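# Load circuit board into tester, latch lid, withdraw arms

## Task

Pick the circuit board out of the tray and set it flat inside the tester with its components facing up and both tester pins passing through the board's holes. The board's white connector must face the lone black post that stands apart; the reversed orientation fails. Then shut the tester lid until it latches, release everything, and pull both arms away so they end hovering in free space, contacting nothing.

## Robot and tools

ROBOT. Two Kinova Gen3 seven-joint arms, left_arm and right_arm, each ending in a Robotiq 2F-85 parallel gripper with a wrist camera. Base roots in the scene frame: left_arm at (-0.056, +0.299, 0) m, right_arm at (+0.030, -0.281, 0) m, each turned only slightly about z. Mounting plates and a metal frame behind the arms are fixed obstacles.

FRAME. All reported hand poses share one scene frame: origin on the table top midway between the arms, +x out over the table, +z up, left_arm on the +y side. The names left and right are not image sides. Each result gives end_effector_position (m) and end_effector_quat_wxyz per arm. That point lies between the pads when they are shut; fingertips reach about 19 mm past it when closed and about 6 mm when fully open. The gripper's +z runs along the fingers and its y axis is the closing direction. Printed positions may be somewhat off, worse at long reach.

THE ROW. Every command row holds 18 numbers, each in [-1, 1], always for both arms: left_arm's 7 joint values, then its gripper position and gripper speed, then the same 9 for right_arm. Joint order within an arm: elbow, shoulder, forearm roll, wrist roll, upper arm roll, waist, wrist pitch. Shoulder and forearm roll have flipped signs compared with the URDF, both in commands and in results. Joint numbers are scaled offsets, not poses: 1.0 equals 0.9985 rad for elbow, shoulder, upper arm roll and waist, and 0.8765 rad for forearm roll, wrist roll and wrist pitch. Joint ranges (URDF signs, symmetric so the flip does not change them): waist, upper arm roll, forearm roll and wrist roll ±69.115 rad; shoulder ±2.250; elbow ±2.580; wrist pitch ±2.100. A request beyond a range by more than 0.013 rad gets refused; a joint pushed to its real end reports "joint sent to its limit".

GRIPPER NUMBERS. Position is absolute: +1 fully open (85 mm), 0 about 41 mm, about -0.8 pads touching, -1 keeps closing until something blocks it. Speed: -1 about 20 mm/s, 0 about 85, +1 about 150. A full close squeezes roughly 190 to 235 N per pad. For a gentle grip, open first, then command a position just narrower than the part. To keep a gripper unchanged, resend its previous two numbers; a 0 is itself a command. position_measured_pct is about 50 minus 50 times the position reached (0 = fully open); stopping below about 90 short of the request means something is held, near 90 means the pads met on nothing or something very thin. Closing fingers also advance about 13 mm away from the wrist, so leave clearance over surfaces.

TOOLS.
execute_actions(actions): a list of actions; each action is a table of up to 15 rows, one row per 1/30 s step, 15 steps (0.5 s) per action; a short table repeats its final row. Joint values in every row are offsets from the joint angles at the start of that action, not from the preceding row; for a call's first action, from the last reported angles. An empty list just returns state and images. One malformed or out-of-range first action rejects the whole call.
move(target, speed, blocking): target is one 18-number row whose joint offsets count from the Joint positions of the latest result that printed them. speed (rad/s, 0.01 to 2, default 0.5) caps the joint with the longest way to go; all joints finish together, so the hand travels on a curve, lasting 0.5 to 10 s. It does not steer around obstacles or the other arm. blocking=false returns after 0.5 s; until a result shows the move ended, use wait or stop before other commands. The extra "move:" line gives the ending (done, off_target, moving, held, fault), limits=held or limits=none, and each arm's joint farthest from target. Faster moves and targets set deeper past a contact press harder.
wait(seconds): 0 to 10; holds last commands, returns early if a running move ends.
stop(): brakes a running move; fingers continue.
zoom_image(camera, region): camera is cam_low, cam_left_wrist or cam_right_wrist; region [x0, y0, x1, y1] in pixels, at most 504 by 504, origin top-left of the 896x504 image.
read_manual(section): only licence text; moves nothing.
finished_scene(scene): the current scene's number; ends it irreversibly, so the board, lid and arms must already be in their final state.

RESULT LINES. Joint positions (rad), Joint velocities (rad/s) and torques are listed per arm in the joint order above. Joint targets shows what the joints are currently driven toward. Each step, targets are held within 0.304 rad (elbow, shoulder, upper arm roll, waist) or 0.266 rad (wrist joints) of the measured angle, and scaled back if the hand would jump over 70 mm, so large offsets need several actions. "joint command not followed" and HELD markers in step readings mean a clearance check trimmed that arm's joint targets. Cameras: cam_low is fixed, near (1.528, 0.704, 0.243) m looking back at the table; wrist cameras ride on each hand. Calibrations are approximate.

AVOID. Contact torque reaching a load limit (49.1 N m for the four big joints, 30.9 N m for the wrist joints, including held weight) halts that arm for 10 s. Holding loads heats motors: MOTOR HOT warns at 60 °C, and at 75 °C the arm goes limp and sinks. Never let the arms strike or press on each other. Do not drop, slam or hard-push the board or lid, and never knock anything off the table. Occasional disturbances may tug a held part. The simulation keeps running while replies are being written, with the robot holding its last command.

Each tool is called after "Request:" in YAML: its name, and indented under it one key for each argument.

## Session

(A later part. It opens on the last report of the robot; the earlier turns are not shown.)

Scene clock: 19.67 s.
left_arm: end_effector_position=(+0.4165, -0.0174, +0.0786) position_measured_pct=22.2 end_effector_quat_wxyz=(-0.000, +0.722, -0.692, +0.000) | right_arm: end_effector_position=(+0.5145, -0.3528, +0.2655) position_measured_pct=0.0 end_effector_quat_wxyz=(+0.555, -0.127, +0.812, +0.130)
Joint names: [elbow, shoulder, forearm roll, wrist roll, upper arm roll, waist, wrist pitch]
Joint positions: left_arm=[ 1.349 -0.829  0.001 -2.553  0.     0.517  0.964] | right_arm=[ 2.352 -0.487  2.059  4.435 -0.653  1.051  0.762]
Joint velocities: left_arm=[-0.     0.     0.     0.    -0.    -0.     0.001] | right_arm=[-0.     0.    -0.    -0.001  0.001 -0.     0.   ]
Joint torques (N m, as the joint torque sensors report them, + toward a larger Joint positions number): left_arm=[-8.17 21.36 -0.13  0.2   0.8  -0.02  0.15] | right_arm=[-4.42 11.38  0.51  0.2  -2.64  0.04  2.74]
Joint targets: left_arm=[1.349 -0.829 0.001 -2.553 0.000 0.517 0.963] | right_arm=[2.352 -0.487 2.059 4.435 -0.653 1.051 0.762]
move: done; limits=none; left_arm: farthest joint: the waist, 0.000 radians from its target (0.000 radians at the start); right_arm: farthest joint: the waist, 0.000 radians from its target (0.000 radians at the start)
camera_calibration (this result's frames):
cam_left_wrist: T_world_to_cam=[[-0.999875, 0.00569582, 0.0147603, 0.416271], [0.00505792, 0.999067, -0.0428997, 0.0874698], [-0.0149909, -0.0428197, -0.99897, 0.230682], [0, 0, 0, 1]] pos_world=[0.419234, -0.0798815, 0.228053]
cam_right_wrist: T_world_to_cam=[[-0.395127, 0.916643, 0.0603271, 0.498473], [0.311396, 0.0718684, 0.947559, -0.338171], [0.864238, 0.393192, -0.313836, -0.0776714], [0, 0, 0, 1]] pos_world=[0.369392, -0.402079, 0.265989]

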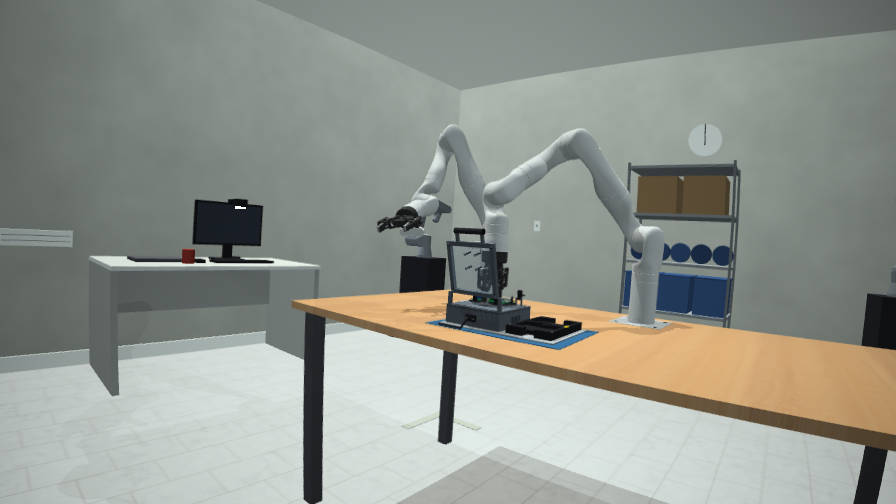

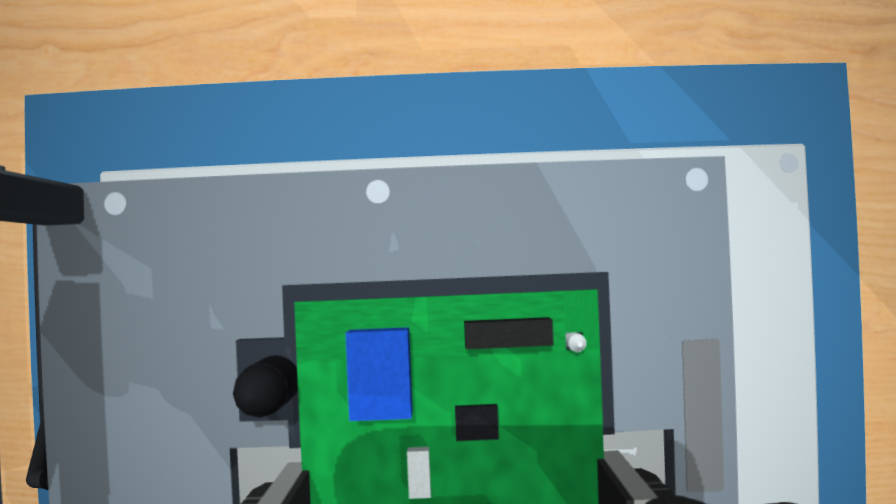

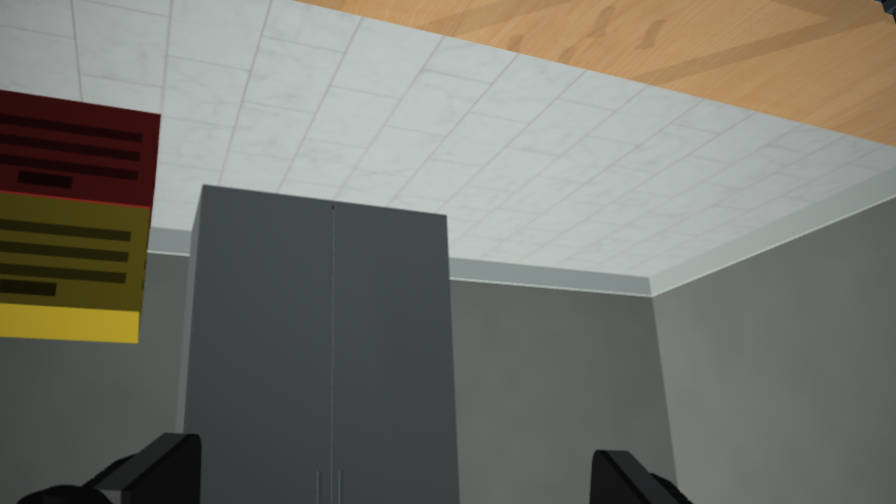

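Request:
move:
  target: [0,0,0,0,0,0,0,1,-0.5,0,0,0,0,0,0,0,1,0]

Request:
move:
  target: [-0.061,0.08,0,0,0,0,0.16,1,0,0,0,0,0,0,0,0,1,0]
  speed: 0.25

Request:
move:
  target: [-0.195,0.238,0,0,0,0,0.494,1,0,0,0,0,0,0,0,0,1,0]
  speed: 0.6

Scene clock: 20.73 s.
left_arm: end_effector_position=(+0.4165, -0.0174, +0.0786) position_measured_pct=0.0 end_effector_quat_wxyz=(-0.000, +0.722, -0.692, +0.000) | right_arm: end_effector_position=(+0.5145, -0.3528, +0.2655) position_measured_pct=0.0 end_effector_quat_wxyz=(+0.555, -0.127, +0.811, +0.130)
Joint names: [elbow, shoulder, forearm roll, wrist roll, upper arm roll, waist, wrist pitch]
Joint positions: left_arm=[ 1.349 -0.829  0.001 -2.553  0.     0.517  0.964] | right_arm=[ 2.352 -0.487  2.059  4.435 -0.653  1.051  0.762]
Joint velocities: left_arm=[ 0. -0. -0.  0. -0. -0. -0.] | right_arm=[-0.001 -0.     0.    -0.    -0.    -0.001 -0.   ]
Joint torques (N m, as the joint torque sensors report them, + toward a larger Joint positions number): left_arm=[-7.67 21.44 -0.19  0.16  0.53  0.14  0.14] | right_arm=[-4.46 11.42  0.57  0.24 -2.5  -0.01  2.75]
Joint targets: left_arm=[1.349 -0.829 0.001 -2.553 0.000 0.517 0.964] | right_arm=[2.352 -0.487 2.059 4.435 -0.653 1.051 0.762]
move: done; limits=none; left_arm: farthest joint: the waist, 0.000 radians from its target (0.000 radians at the start); right_arm: farthest joint: the waist, 0.000 radians from its target (0.000 radians at the start)
camera_calibration (this result's frames):
cam_left_wrist: T_world_to_cam=[[-0.999875, 0.00569574, 0.014754, 0.416273], [0.00505806, 0.999066, -0.0429037, 0.0874716], [-0.0149846, -0.0428237, -0.99897, 0.230682], [0, 0, 0, 1]] pos_world=[0.419236, -0.0798823, 0.228055]
cam_right_wrist: T_world_to_cam=[[-0.395127, 0.916644, 0.0603266, 0.498474], [0.311394, 0.0718679, 0.947559, -0.338171], [0.864239, 0.393191, -0.313835, -0.0776728], [0, 0, 0, 1]] pos_world=[0.369393, -0.402079, 0.265989]

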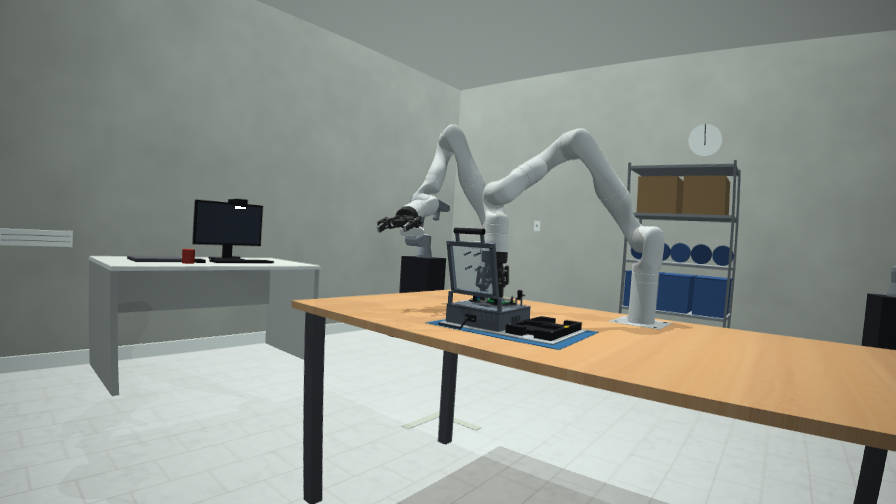

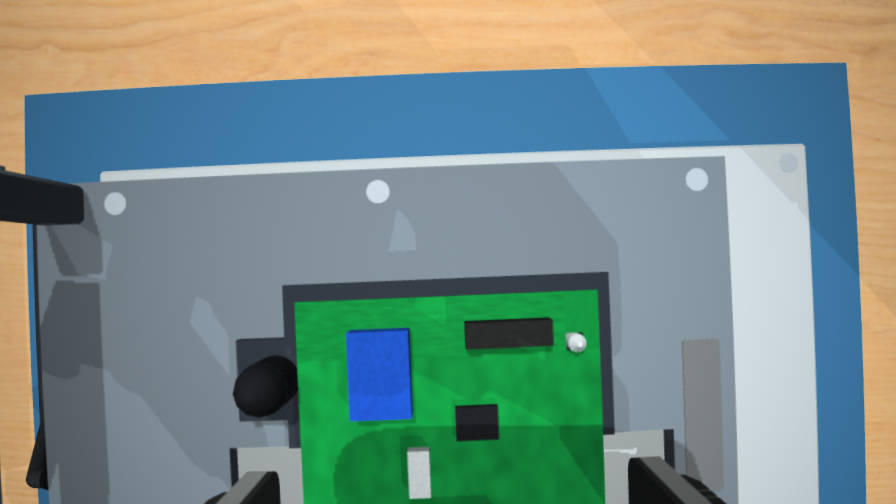

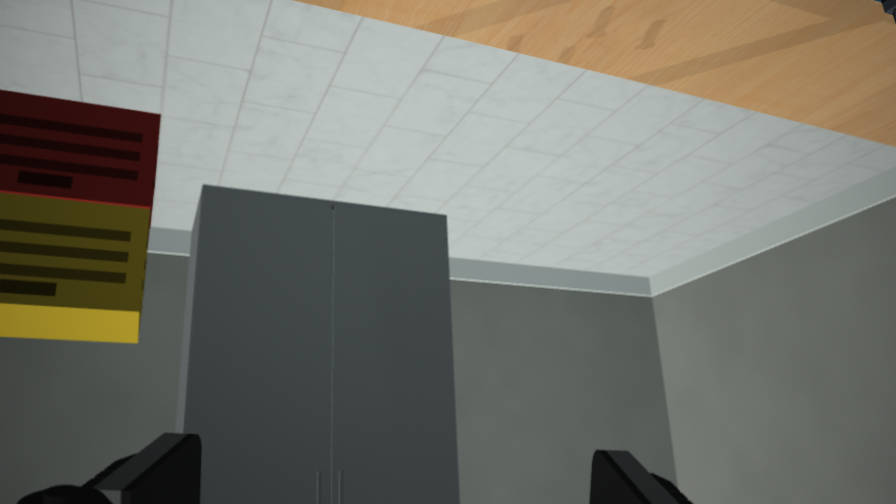

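Scene clock: 21.67 s.
left_arm: end_effector_position=(+0.4157, -0.0169, +0.1404) position_measured_pct=0.0 end_effector_quat_wxyz=(-0.000, +0.722, -0.692, +0.000) | right_arm: end_effector_position=(+0.5145, -0.3528, +0.2655) position_measured_pct=0.0 end_effector_quat_wxyz=(+0.555, -0.127, +0.811, +0.130)
Joint names: [elbow, shoulder, forearm roll, wrist roll, upper arm roll, waist, wrist pitch]
Joint positions: left_arm=[ 1.288 -0.749  0.001 -2.553  0.     0.517  1.104] | right_arm=[ 2.352 -0.487  2.059  4.435 -0.653  1.051  0.762]
Joint velocities: left_arm=[ 0.     0.001  0.     0.     0.    -0.     0.001] | right_arm=[-0.001 -0.     0.    -0.     0.    -0.001  0.   ]
Joint torques (N m, as the joint torque sensors report them, + toward a larger Joint positions number): left_arm=[-8.64 21.2  -0.08  0.28  0.97  0.1   0.09] | right_arm=[-4.63 11.65  0.45  0.32 -2.43  0.05  2.72]
Joint targets: left_arm=[1.288 -0.749 0.001 -2.553 0.000 0.517 1.104] | right_arm=[2.352 -0.487 2.059 4.435 -0.653 1.051 0.762]
move: done; limits=none; left_arm: farthest joint: the waist, 0.000 radians from its target (0.000 radians at the start); right_arm: farthest joint: the waist, 0.000 radians from its target (0.000 radians at the start)
camera_calibration (this result's frames):
cam_left_wrist: T_world_to_cam=[[-0.999881, 0.00564012, 0.0143415, 0.414646], [0.00501732, 0.999058, -0.0430977, 0.0896849], [-0.0145711, -0.0430206, -0.998968, 0.292248], [0, 0, 0, 1]] pos_world=[0.418405, -0.0793664, 0.289865]
cam_right_wrist: T_world_to_cam=[[-0.395126, 0.916644, 0.0603261, 0.498475], [0.311393, 0.0718676, 0.94756, -0.338171], [0.864239, 0.393191, -0.313833, -0.077674], [0, 0, 0, 1]] pos_world=[0.369394, -0.40208, 0.265989]

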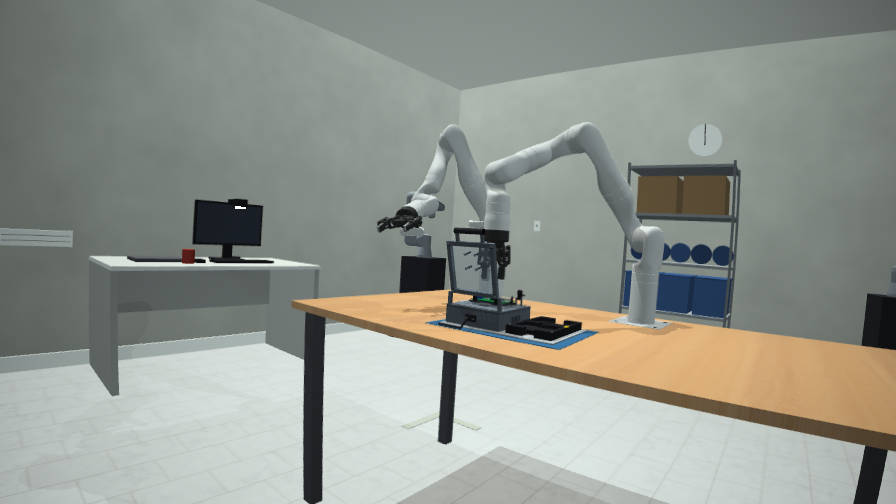

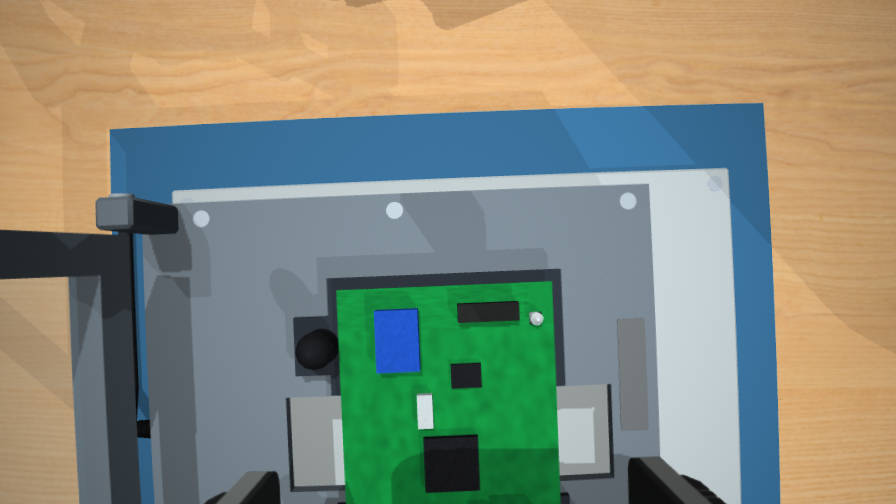

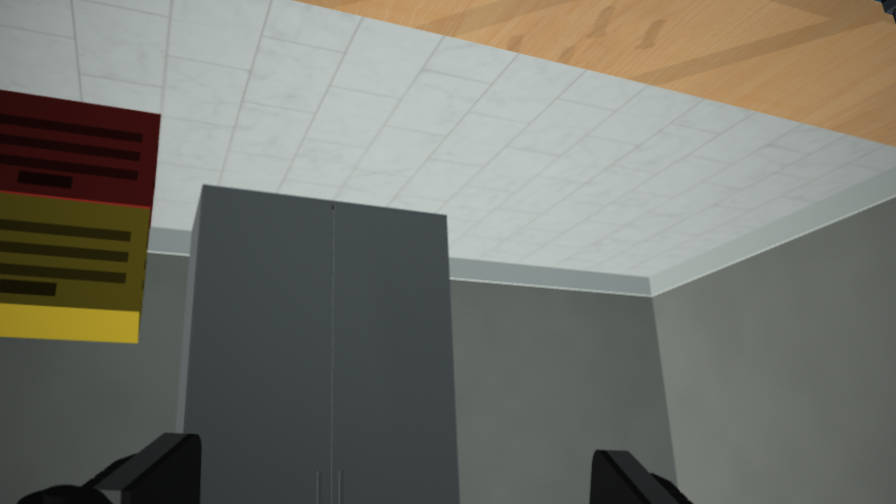

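Scene clock: 22.83 s.
left_arm: end_effector_position=(+0.3752, +0.0078, +0.3297) position_measured_pct=0.0 end_effector_quat_wxyz=(-0.000, +0.722, -0.692, -0.000) | right_arm: end_effector_position=(+0.5145, -0.3528, +0.2655) position_measured_pct=0.0 end_effector_quat_wxyz=(+0.555, -0.127, +0.811, +0.130)
Joint names: [elbow, shoulder, forearm roll, wrist roll, upper arm roll, waist, wrist pitch]
Joint positions: left_arm=[ 1.093 -0.512  0.001 -2.553  0.     0.517  1.537] | right_arm=[ 2.352 -0.487  2.059  4.435 -0.653  1.051  0.762]
Joint velocities: left_arm=[ 0.001  0.002 -0.     0.     0.     0.    -0.001] | right_arm=[-0.001 -0.     0.     0.     0.    -0.001 -0.   ]
Joint torques (N m, as the joint torque sensors report them, + toward a larger Joint positions number): left_arm=[-9.75 18.58 -0.01  0.21  0.52 -0.44  0.02] | right_arm=[-4.49 11.66  0.54  0.29 -2.6   0.04  2.73]
Joint targets: left_arm=[1.093 -0.511 0.001 -2.553 0.000 0.517 1.537] | right_arm=[2.352 -0.487 2.059 4.435 -0.653 1.051 0.762]
move: done; limits=none; left_arm: farthest joint: the waist, 0.000 radians from its target (0.000 radians at the start); right_arm: farthest joint: the waist, 0.000 radians from its target (0.000 radians at the start)
camera_calibration (this result's frames):
cam_left_wrist: T_world_to_cam=[[-0.999873, 0.00542964, 0.0149772, 0.371082], [0.00478691, 0.99908, -0.0426212, 0.0733434], [-0.0151948, -0.0425441, -0.998979, 0.482144], [0, 0, 0, 1]] pos_world=[0.378009, -0.0547784, 0.47922]
cam_right_wrist: T_world_to_cam=[[-0.395126, 0.916644, 0.0603253, 0.498476], [0.311391, 0.0718675, 0.94756, -0.338171], [0.86424, 0.39319, -0.313832, -0.0776753], [0, 0, 0, 1]] pos_world=[0.369394, -0.40208, 0.26599]

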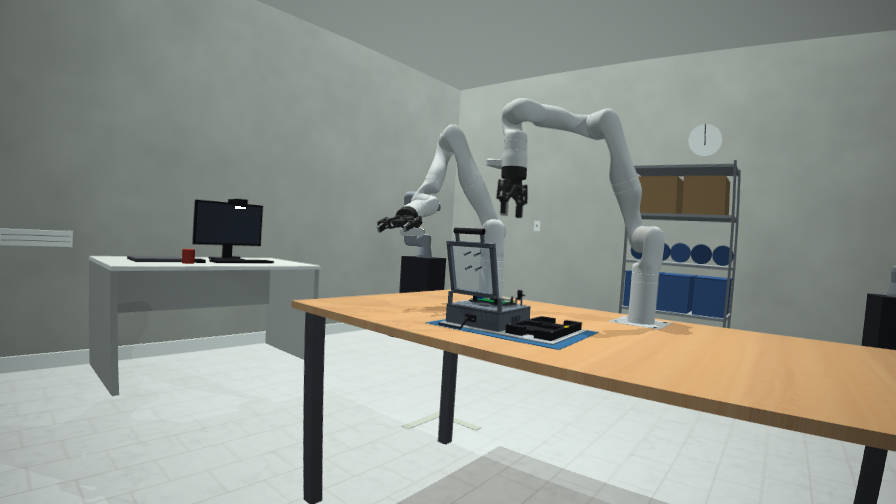

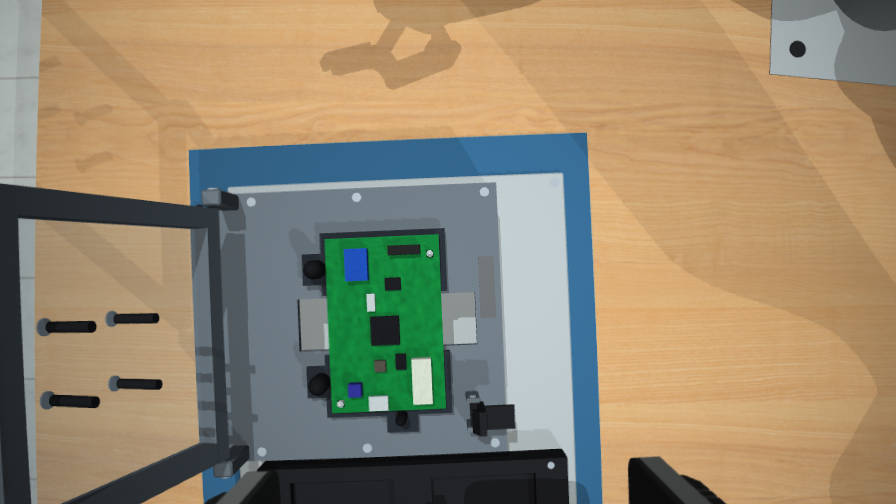

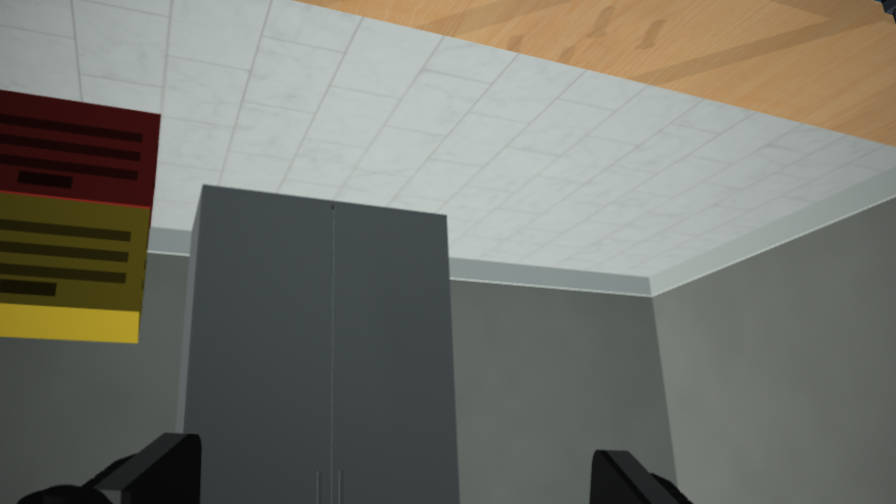

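Request:
move:
  target: [0.1565,0.0475,0,-0.177,0,-0.102,-0.695,1,0,0,0,0,0,0,0,0,1,0]
  speed: 0.6

Scene clock: 24.43 s.
left_arm: end_effector_position=(+0.5188, -0.0023, +0.3431) position_measured_pct=0.0 end_effector_quat_wxyz=(-0.084, +0.681, -0.689, +0.233) | right_arm: end_effector_position=(+0.5145, -0.3528, +0.2655) position_measured_pct=0.0 end_effector_quat_wxyz=(+0.555, -0.127, +0.811, +0.130)
Joint names: [elbow, shoulder, forearm roll, wrist roll, upper arm roll, waist, wrist pitch]
Joint positions: left_arm=[ 1.249 -0.464  0.001 -2.708  0.     0.416  0.928] | right_arm=[ 2.352 -0.487  2.059  4.435 -0.653  1.051  0.762]
Joint velocities: left_arm=[ 0.     0.001  0.     0.001 -0.001 -0.001 -0.001] | right_arm=[-0.001 -0.    -0.    -0.001 -0.    -0.001 -0.   ]
Joint torques (N m, as the joint torque sensors report them, + toward a larger Joint positions number): left_arm=[-10.89  19.29  -0.07   0.17   0.73  -0.02  -1.15] | right_arm=[-4.48 11.43  0.42  0.27 -2.51  0.04  2.84]
Joint targets: left_arm=[1.249 -0.464 0.001 -2.708 0.000 0.415 0.928] | right_arm=[2.352 -0.487 2.059 4.435 -0.653 1.051 0.762]
move: done; limits=none; left_arm: farthest joint: the waist, 0.001 radians from its target (0.102 radians at the start); right_arm: farthest joint: the waist, 0.000 radians from its target (0.000 radians at the start)
camera_calibration (this result's frames):
cam_left_wrist: T_world_to_cam=[[-0.902181, 0.0134006, -0.431149, 0.61687], [0.118564, 0.968723, -0.217988, 0.0843978], [0.414742, -0.247784, -0.875553, 0.231417], [0, 0, 0, 1]] pos_world=[0.450544, -0.0326832, 0.486978]
cam_right_wrist: T_world_to_cam=[[-0.395126, 0.916644, 0.060325, 0.498476], [0.31139, 0.0718669, 0.947561, -0.338171], [0.864241, 0.39319, -0.31383, -0.0776767], [0, 0, 0, 1]] pos_world=[0.369395, -0.40208, 0.26599]

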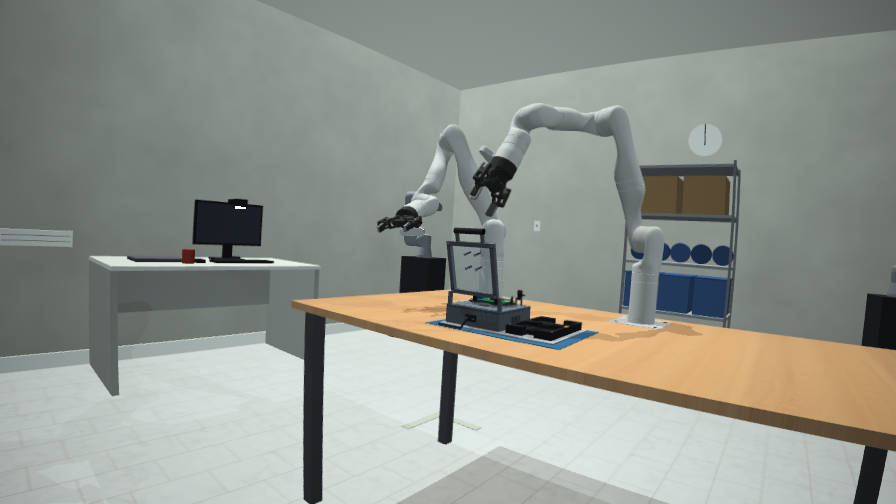

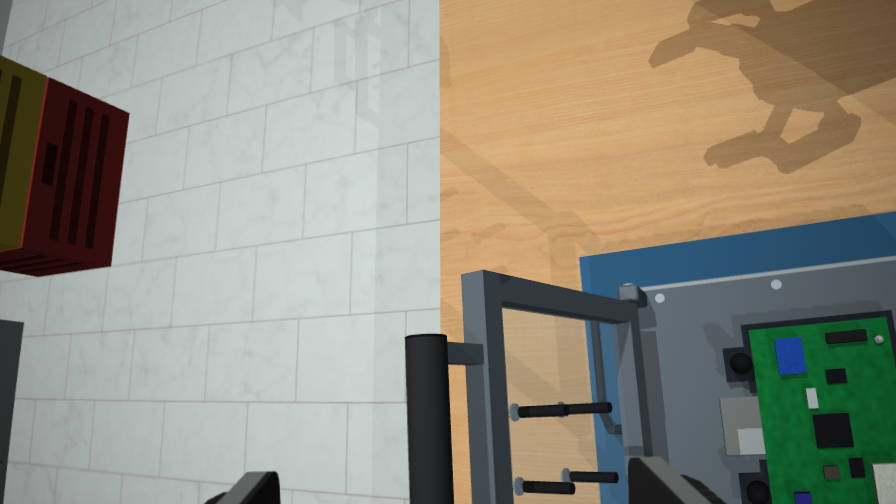

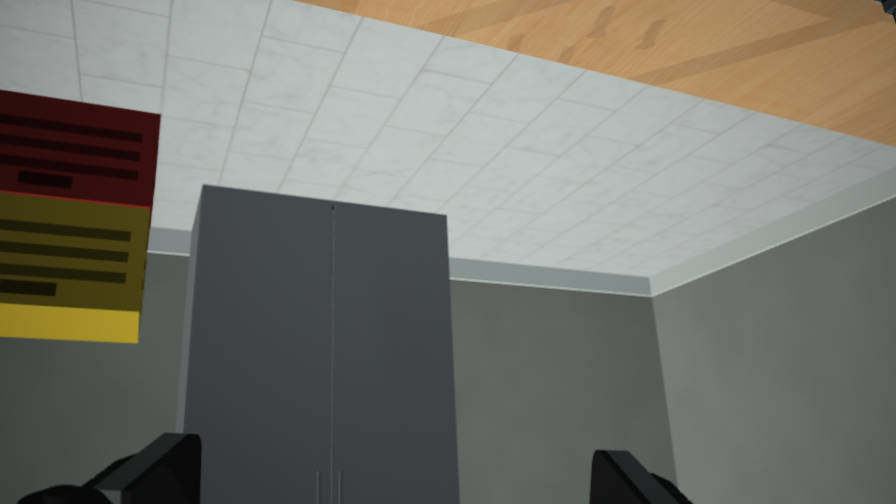

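Request:
move:
  target: [-0.0275,-0.078,0,0,0,0,-0.0577,0.2,0,0,0,0,0,0,0,0,1,0]
  speed: 0.15

Scene clock: 25.37 s.
left_arm: end_effector_position=(+0.5423, -0.0135, +0.3119) position_measured_pct=40.1 end_effector_quat_wxyz=(-0.084, +0.681, -0.689, +0.233) | right_arm: end_effector_position=(+0.5145, -0.3528, +0.2655) position_measured_pct=0.0 end_effector_quat_wxyz=(+0.555, -0.127, +0.811, +0.130)
Joint names: [elbow, shoulder, forearm roll, wrist roll, upper arm roll, waist, wrist pitch]
Joint positions: left_arm=[ 1.222 -0.542  0.001 -2.708  0.     0.416  0.877] | right_arm=[ 2.352 -0.487  2.059  4.435 -0.653  1.051  0.762]
Joint velocities: left_arm=[-0.001 -0.003  0.    -0.    -0.    -0.    -0.001] | right_arm=[-0.     0.    -0.     0.    -0.     0.002 -0.   ]
Joint torques (N m, as the joint torque sensors report them, + toward a larger Joint positions number): left_arm=[-11.09  20.46   0.04   0.13   0.52   0.25  -1.43] | right_arm=[-4.45 11.32  0.42  0.3  -2.38  0.15  2.79]
Joint targets: left_arm=[1.222 -0.542 0.001 -2.708 0.000 0.416 0.877] | right_arm=[2.352 -0.487 2.059 4.435 -0.653 1.051 0.762]
move: done; limits=none; left_arm: farthest joint: the waist, 0.000 radians from its target (0.000 radians at the start); right_arm: farthest joint: the waist, 0.000 radians from its target (0.000 radians at the start)
camera_calibration (this result's frames):
cam_left_wrist: T_world_to_cam=[[-0.90202, 0.0133292, -0.431488, 0.624809], [0.118658, 0.968679, -0.21813, 0.0856599], [0.415066, -0.247958, -0.87535, 0.191307], [0, 0, 0, 1]] pos_world=[0.474021, -0.0438691, 0.455743]
cam_right_wrist: T_world_to_cam=[[-0.395125, 0.916645, 0.0603241, 0.498477], [0.311388, 0.0718668, 0.947561, -0.338171], [0.864242, 0.393189, -0.313828, -0.0776782], [0, 0, 0, 1]] pos_world=[0.369396, -0.402081, 0.26599]

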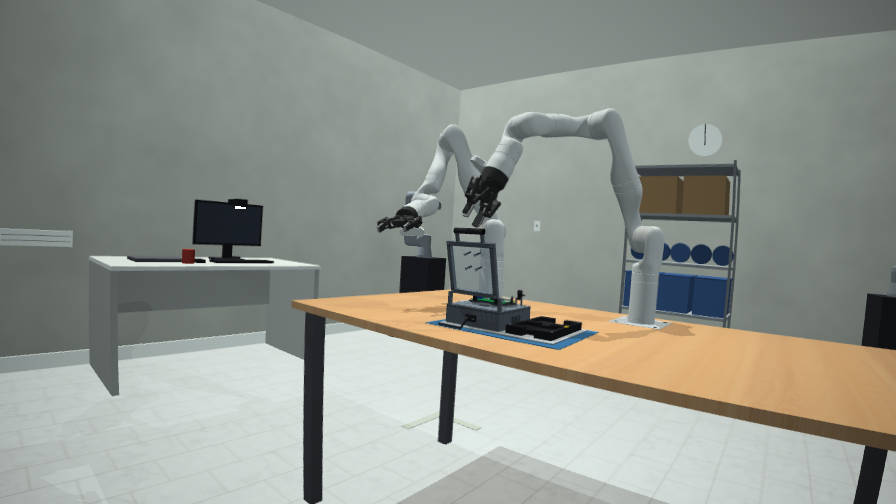

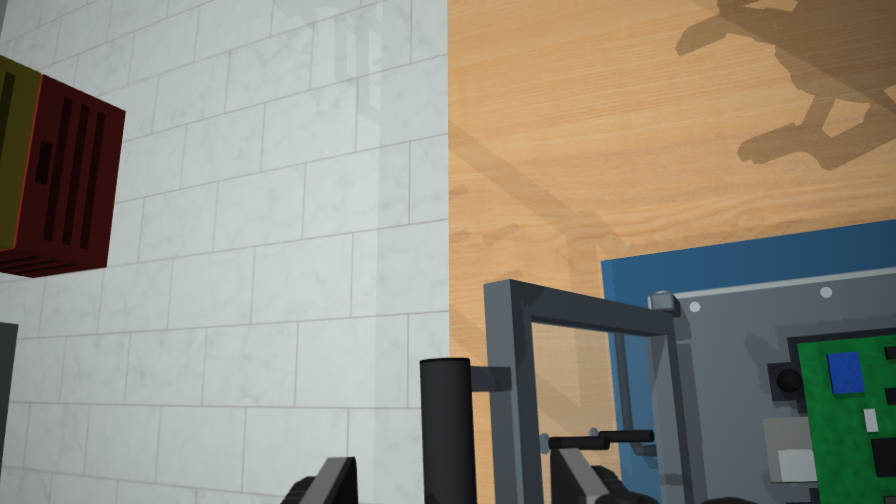

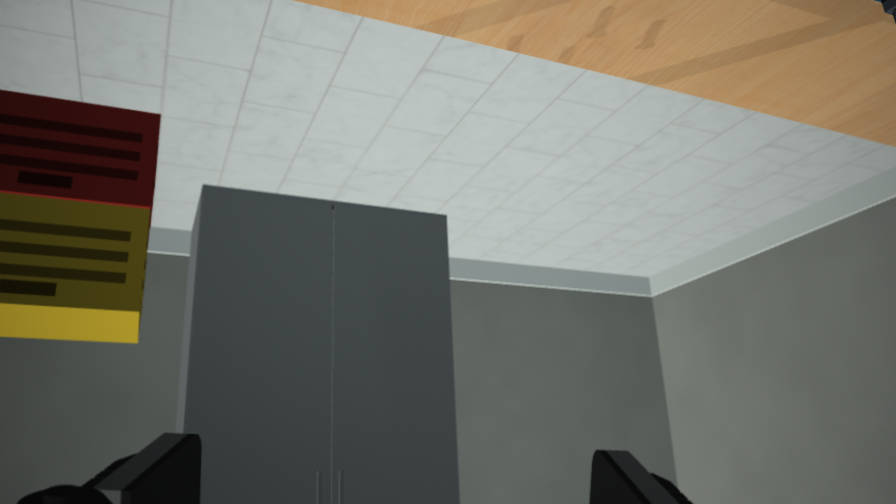

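Request:
move:
  target: [-0.001,-0.055,0,-0.015,0,-0.012,-0.0616,0.2,0,0,0,0,0,0,0,0,1,0]
  speed: 0.1

Scene clock: 26.33 s.
left_arm: end_effector_position=(+0.5603, -0.0130, +0.2830) position_measured_pct=40.1 end_effector_quat_wxyz=(-0.087, +0.681, -0.689, +0.232) | right_arm: end_effector_position=(+0.5145, -0.3528, +0.2655) position_measured_pct=0.0 end_effector_quat_wxyz=(+0.555, -0.127, +0.811, +0.130)
Joint names: [elbow, shoulder, forearm roll, wrist roll, upper arm roll, waist, wrist pitch]
Joint positions: left_arm=[ 1.221 -0.597  0.001 -2.721  0.     0.404  0.823] | right_arm=[ 2.352 -0.487  2.059  4.435 -0.653  1.051  0.762]
Joint velocities: left_arm=[-0.    -0.001  0.     0.     0.    -0.     0.   ] | right_arm=[-0.001  0.     0.    -0.    -0.     0.002  0.   ]
Joint torques (N m, as the joint torque sensors report them, + toward a larger Joint positions number): left_arm=[-10.94  20.67  -0.05   0.18   0.63   0.43  -1.03] | right_arm=[-4.5  11.68  0.45  0.3  -2.61 -0.01  2.79]
Joint targets: left_arm=[1.221 -0.597 0.001 -2.721 0.000 0.404 0.823] | right_arm=[2.352 -0.487 2.059 4.435 -0.653 1.051 0.762]
move: done; limits=none; left_arm: farthest joint: the waist, 0.000 radians from its target (0.012 radians at the start); right_arm: farthest joint: the waist, 0.000 radians from its target (0.000 radians at the start)
camera_calibration (this result's frames):
cam_left_wrist: T_world_to_cam=[[-0.900786, 0.015421, -0.43399, 0.628623], [0.118911, 0.969932, -0.212347, 0.0749337], [0.417666, -0.242885, -0.875535, 0.157348], [0, 0, 0, 1]] pos_world=[0.491625, -0.0441571, 0.426491]
cam_right_wrist: T_world_to_cam=[[-0.395125, 0.916645, 0.0603235, 0.498478], [0.311386, 0.0718664, 0.947562, -0.338172], [0.864243, 0.393189, -0.313826, -0.0776797], [0, 0, 0, 1]] pos_world=[0.369397, -0.402081, 0.265991]

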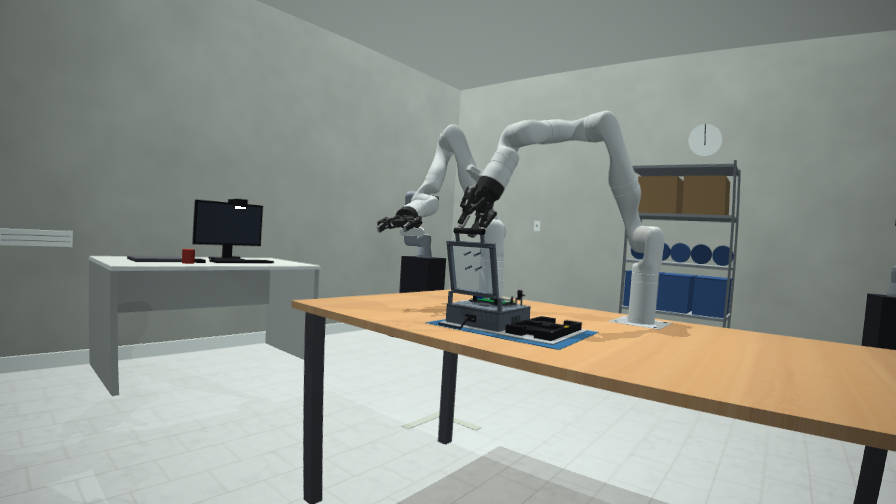

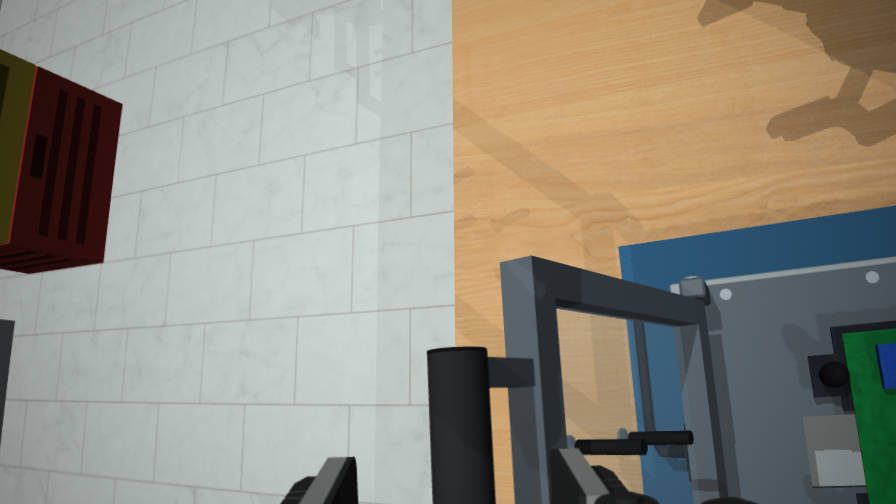

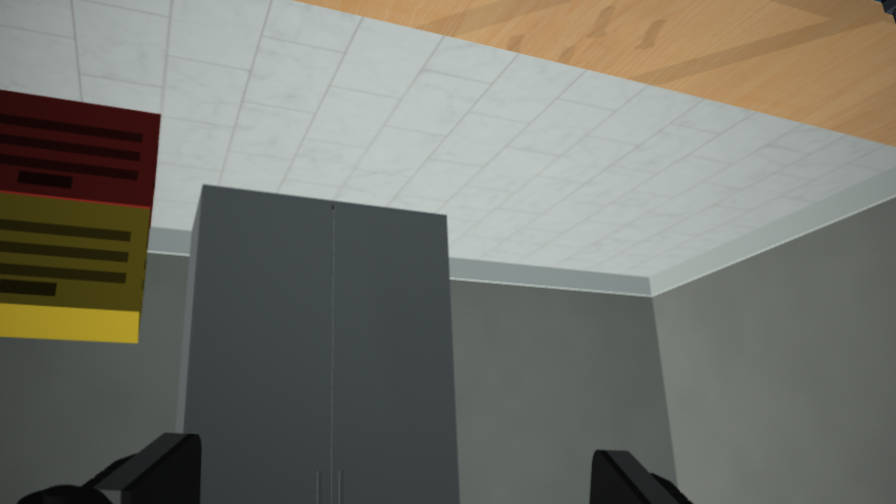

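Request:
move:
  target: [0.015,-0.0046,0,0,0,0,-0.0222,-0.4,-0.5,0,0,0,0,0,0,0,1,0]
  speed: 0.05

Request:
move:
  target: [0.2155,0.137,0,0.047,0,0.041,-0.0896,-0.4,-0.5,0,0,0,0,0,0,0,1,0]
  speed: 0.15

Scene clock: 27.77 s.
left_arm: end_effector_position=(+0.5603, -0.0130, +0.2760) position_measured_pct=69.8 end_effector_quat_wxyz=(-0.087, +0.681, -0.689, +0.232) | right_arm: end_effector_position=(+0.5145, -0.3528, +0.2655) position_measured_pct=0.0 end_effector_quat_wxyz=(+0.555, -0.127, +0.811, +0.130)
Joint names: [elbow, shoulder, forearm roll, wrist roll, upper arm roll, waist, wrist pitch]
Joint positions: left_arm=[ 1.236 -0.601  0.001 -2.721  0.     0.404  0.804] | right_arm=[ 2.352 -0.487  2.059  4.435 -0.653  1.051  0.762]
Joint velocities: left_arm=[-0.  0.  0. -0. -0. -0. -0.] | right_arm=[ 0.001 -0.001  0.     0.     0.    -0.001  0.   ]
Joint torques (N m, as the joint torque sensors report them, + toward a larger Joint positions number): left_arm=[-10.37  20.71  -0.14   0.12   0.67   0.11  -1.4 ] | right_arm=[-4.67 11.5   0.39  0.33 -2.55  0.08  2.76]
Joint targets: left_arm=[1.236 -0.601 0.001 -2.721 0.000 0.404 0.804] | right_arm=[2.352 -0.487 2.059 4.435 -0.653 1.051 0.762]
move: done; limits=none; left_arm: farthest joint: the waist, 0.000 radians from its target (0.000 radians at the start); right_arm: farthest joint: the waist, 0.000 radians from its target (0.000 radians at the start)
camera_calibration (this result's frames):
cam_left_wrist: T_world_to_cam=[[-0.900831, 0.0154497, -0.433894, 0.625562], [0.118899, 0.969941, -0.212316, 0.073437], [0.417571, -0.24285, -0.87559, 0.151232], [0, 0, 0, 1]] pos_world=[0.491645, -0.0441677, 0.419437]
cam_right_wrist: T_world_to_cam=[[-0.395124, 0.916645, 0.060323, 0.498479], [0.311384, 0.0718659, 0.947563, -0.338172], [0.864244, 0.393188, -0.313825, -0.0776812], [0, 0, 0, 1]] pos_world=[0.369398, -0.402082, 0.265991]

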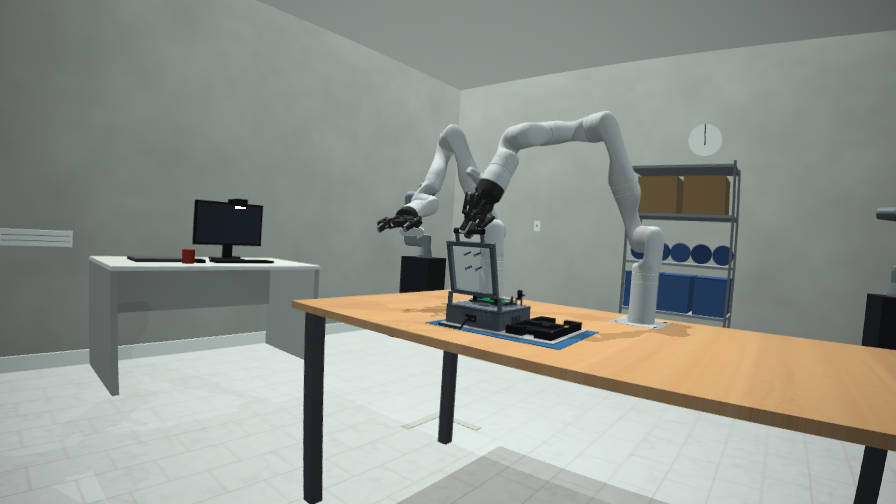

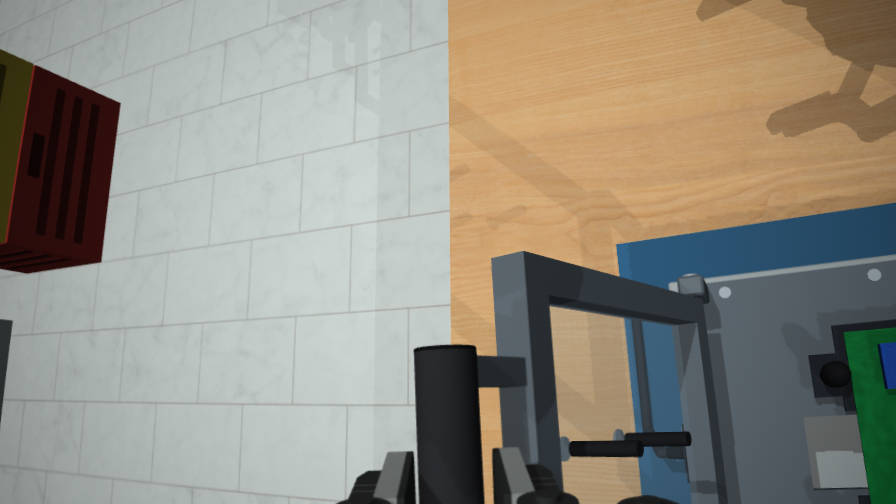

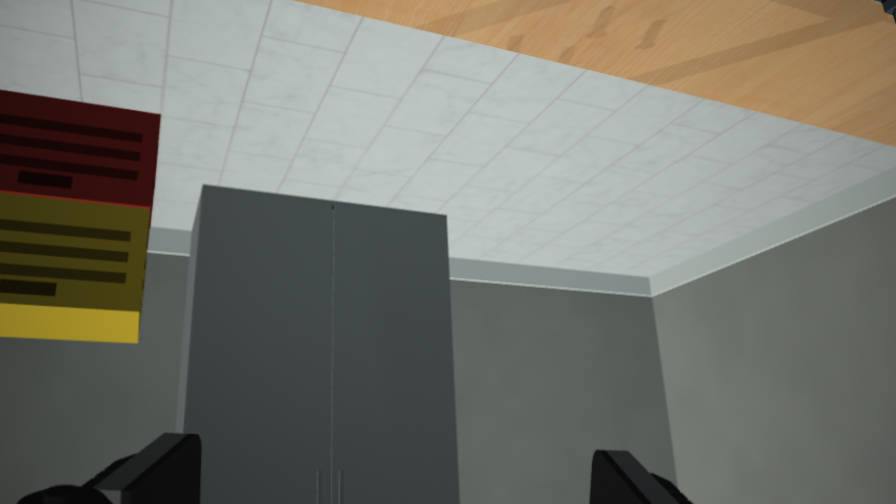

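Scene clock: 29.53 s.
left_arm: end_effector_position=(+0.4976, -0.0128, +0.2838) position_measured_pct=69.8 end_effector_quat_wxyz=(-0.078, +0.680, -0.689, +0.238) | right_arm: end_effector_position=(+0.5145, -0.3528, +0.2655) position_measured_pct=0.0 end_effector_quat_wxyz=(+0.555, -0.127, +0.811, +0.130)
Joint names: [elbow, shoulder, forearm roll, wrist roll, upper arm roll, waist, wrist pitch]
Joint positions: left_arm=[ 1.449 -0.463  0.    -2.68   0.     0.445  0.723] | right_arm=[ 2.352 -0.487  2.059  4.435 -0.653  1.051  0.762]
Joint velocities: left_arm=[ 0.001  0.001  0.     0.    -0.     0.001  0.001] | right_arm=[-0.001 -0.    -0.     0.001  0.     0.002 -0.   ]
Joint torques (N m, as the joint torque sensors report them, + toward a larger Joint positions number): left_arm=[-9.38 17.79 -0.14  0.22  0.44  0.04 -0.35] | right_arm=[-4.58 11.58  0.5   0.32 -2.62 -0.06  2.78]
Joint targets: left_arm=[1.451 -0.464 0.001 -2.680 0.000 0.445 0.725] | right_arm=[2.352 -0.487 2.059 4.435 -0.653 1.051 0.762]
move: done; limits=none; left_arm: farthest joint: the elbow, 0.002 radians from its target (0.215 radians at the start); right_arm: farthest joint: the waist, 0.000 radians from its target (0.000 radians at the start)
camera_calibration (this result's frames):
cam_left_wrist: T_world_to_cam=[[-0.902346, 0.0111547, -0.430867, 0.572287], [0.123007, 0.964755, -0.232632, 0.0860464], [0.413086, -0.262914, -0.871915, 0.185261], [0, 0, 0, 1]] pos_world=[0.429288, -0.0406896, 0.428129]
cam_right_wrist: T_world_to_cam=[[-0.395123, 0.916645, 0.0603224, 0.49848], [0.311383, 0.0718655, 0.947563, -0.338172], [0.864244, 0.393188, -0.313823, -0.0776827], [0, 0, 0, 1]] pos_world=[0.369399, -0.402082, 0.265991]

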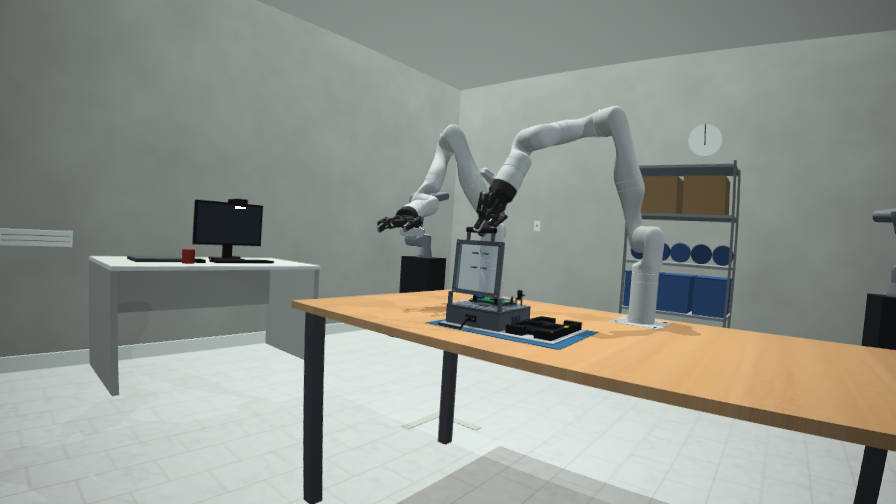

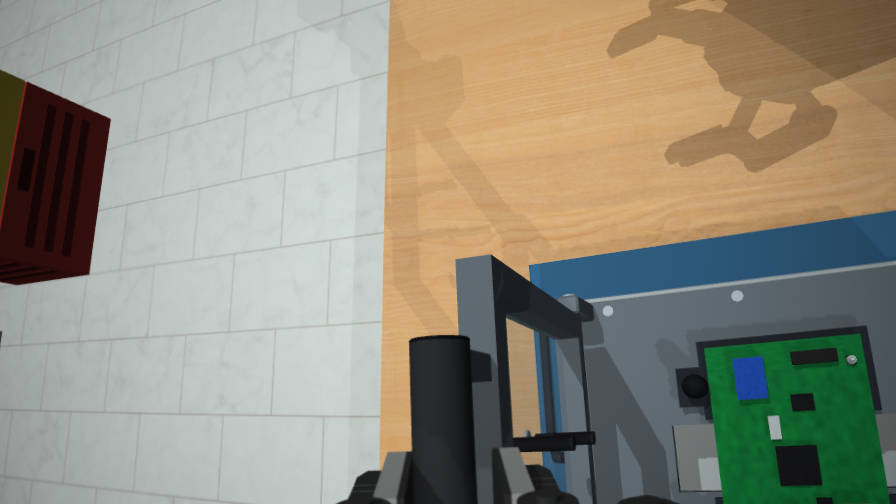

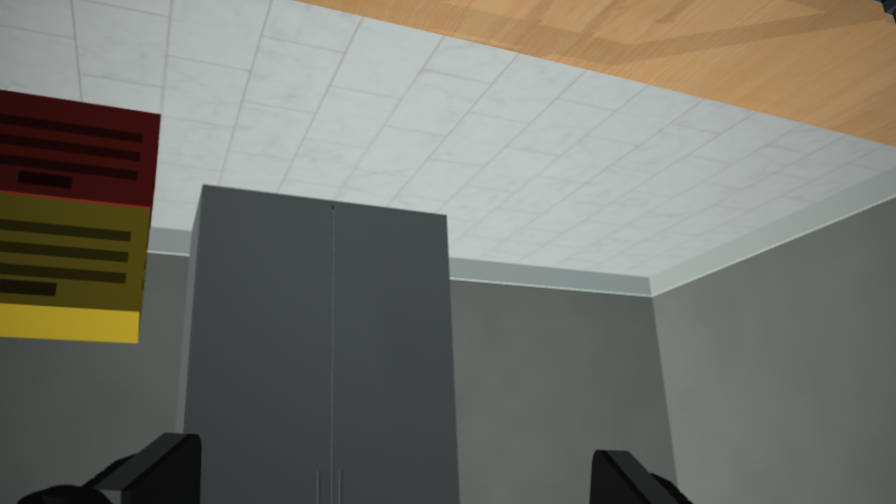

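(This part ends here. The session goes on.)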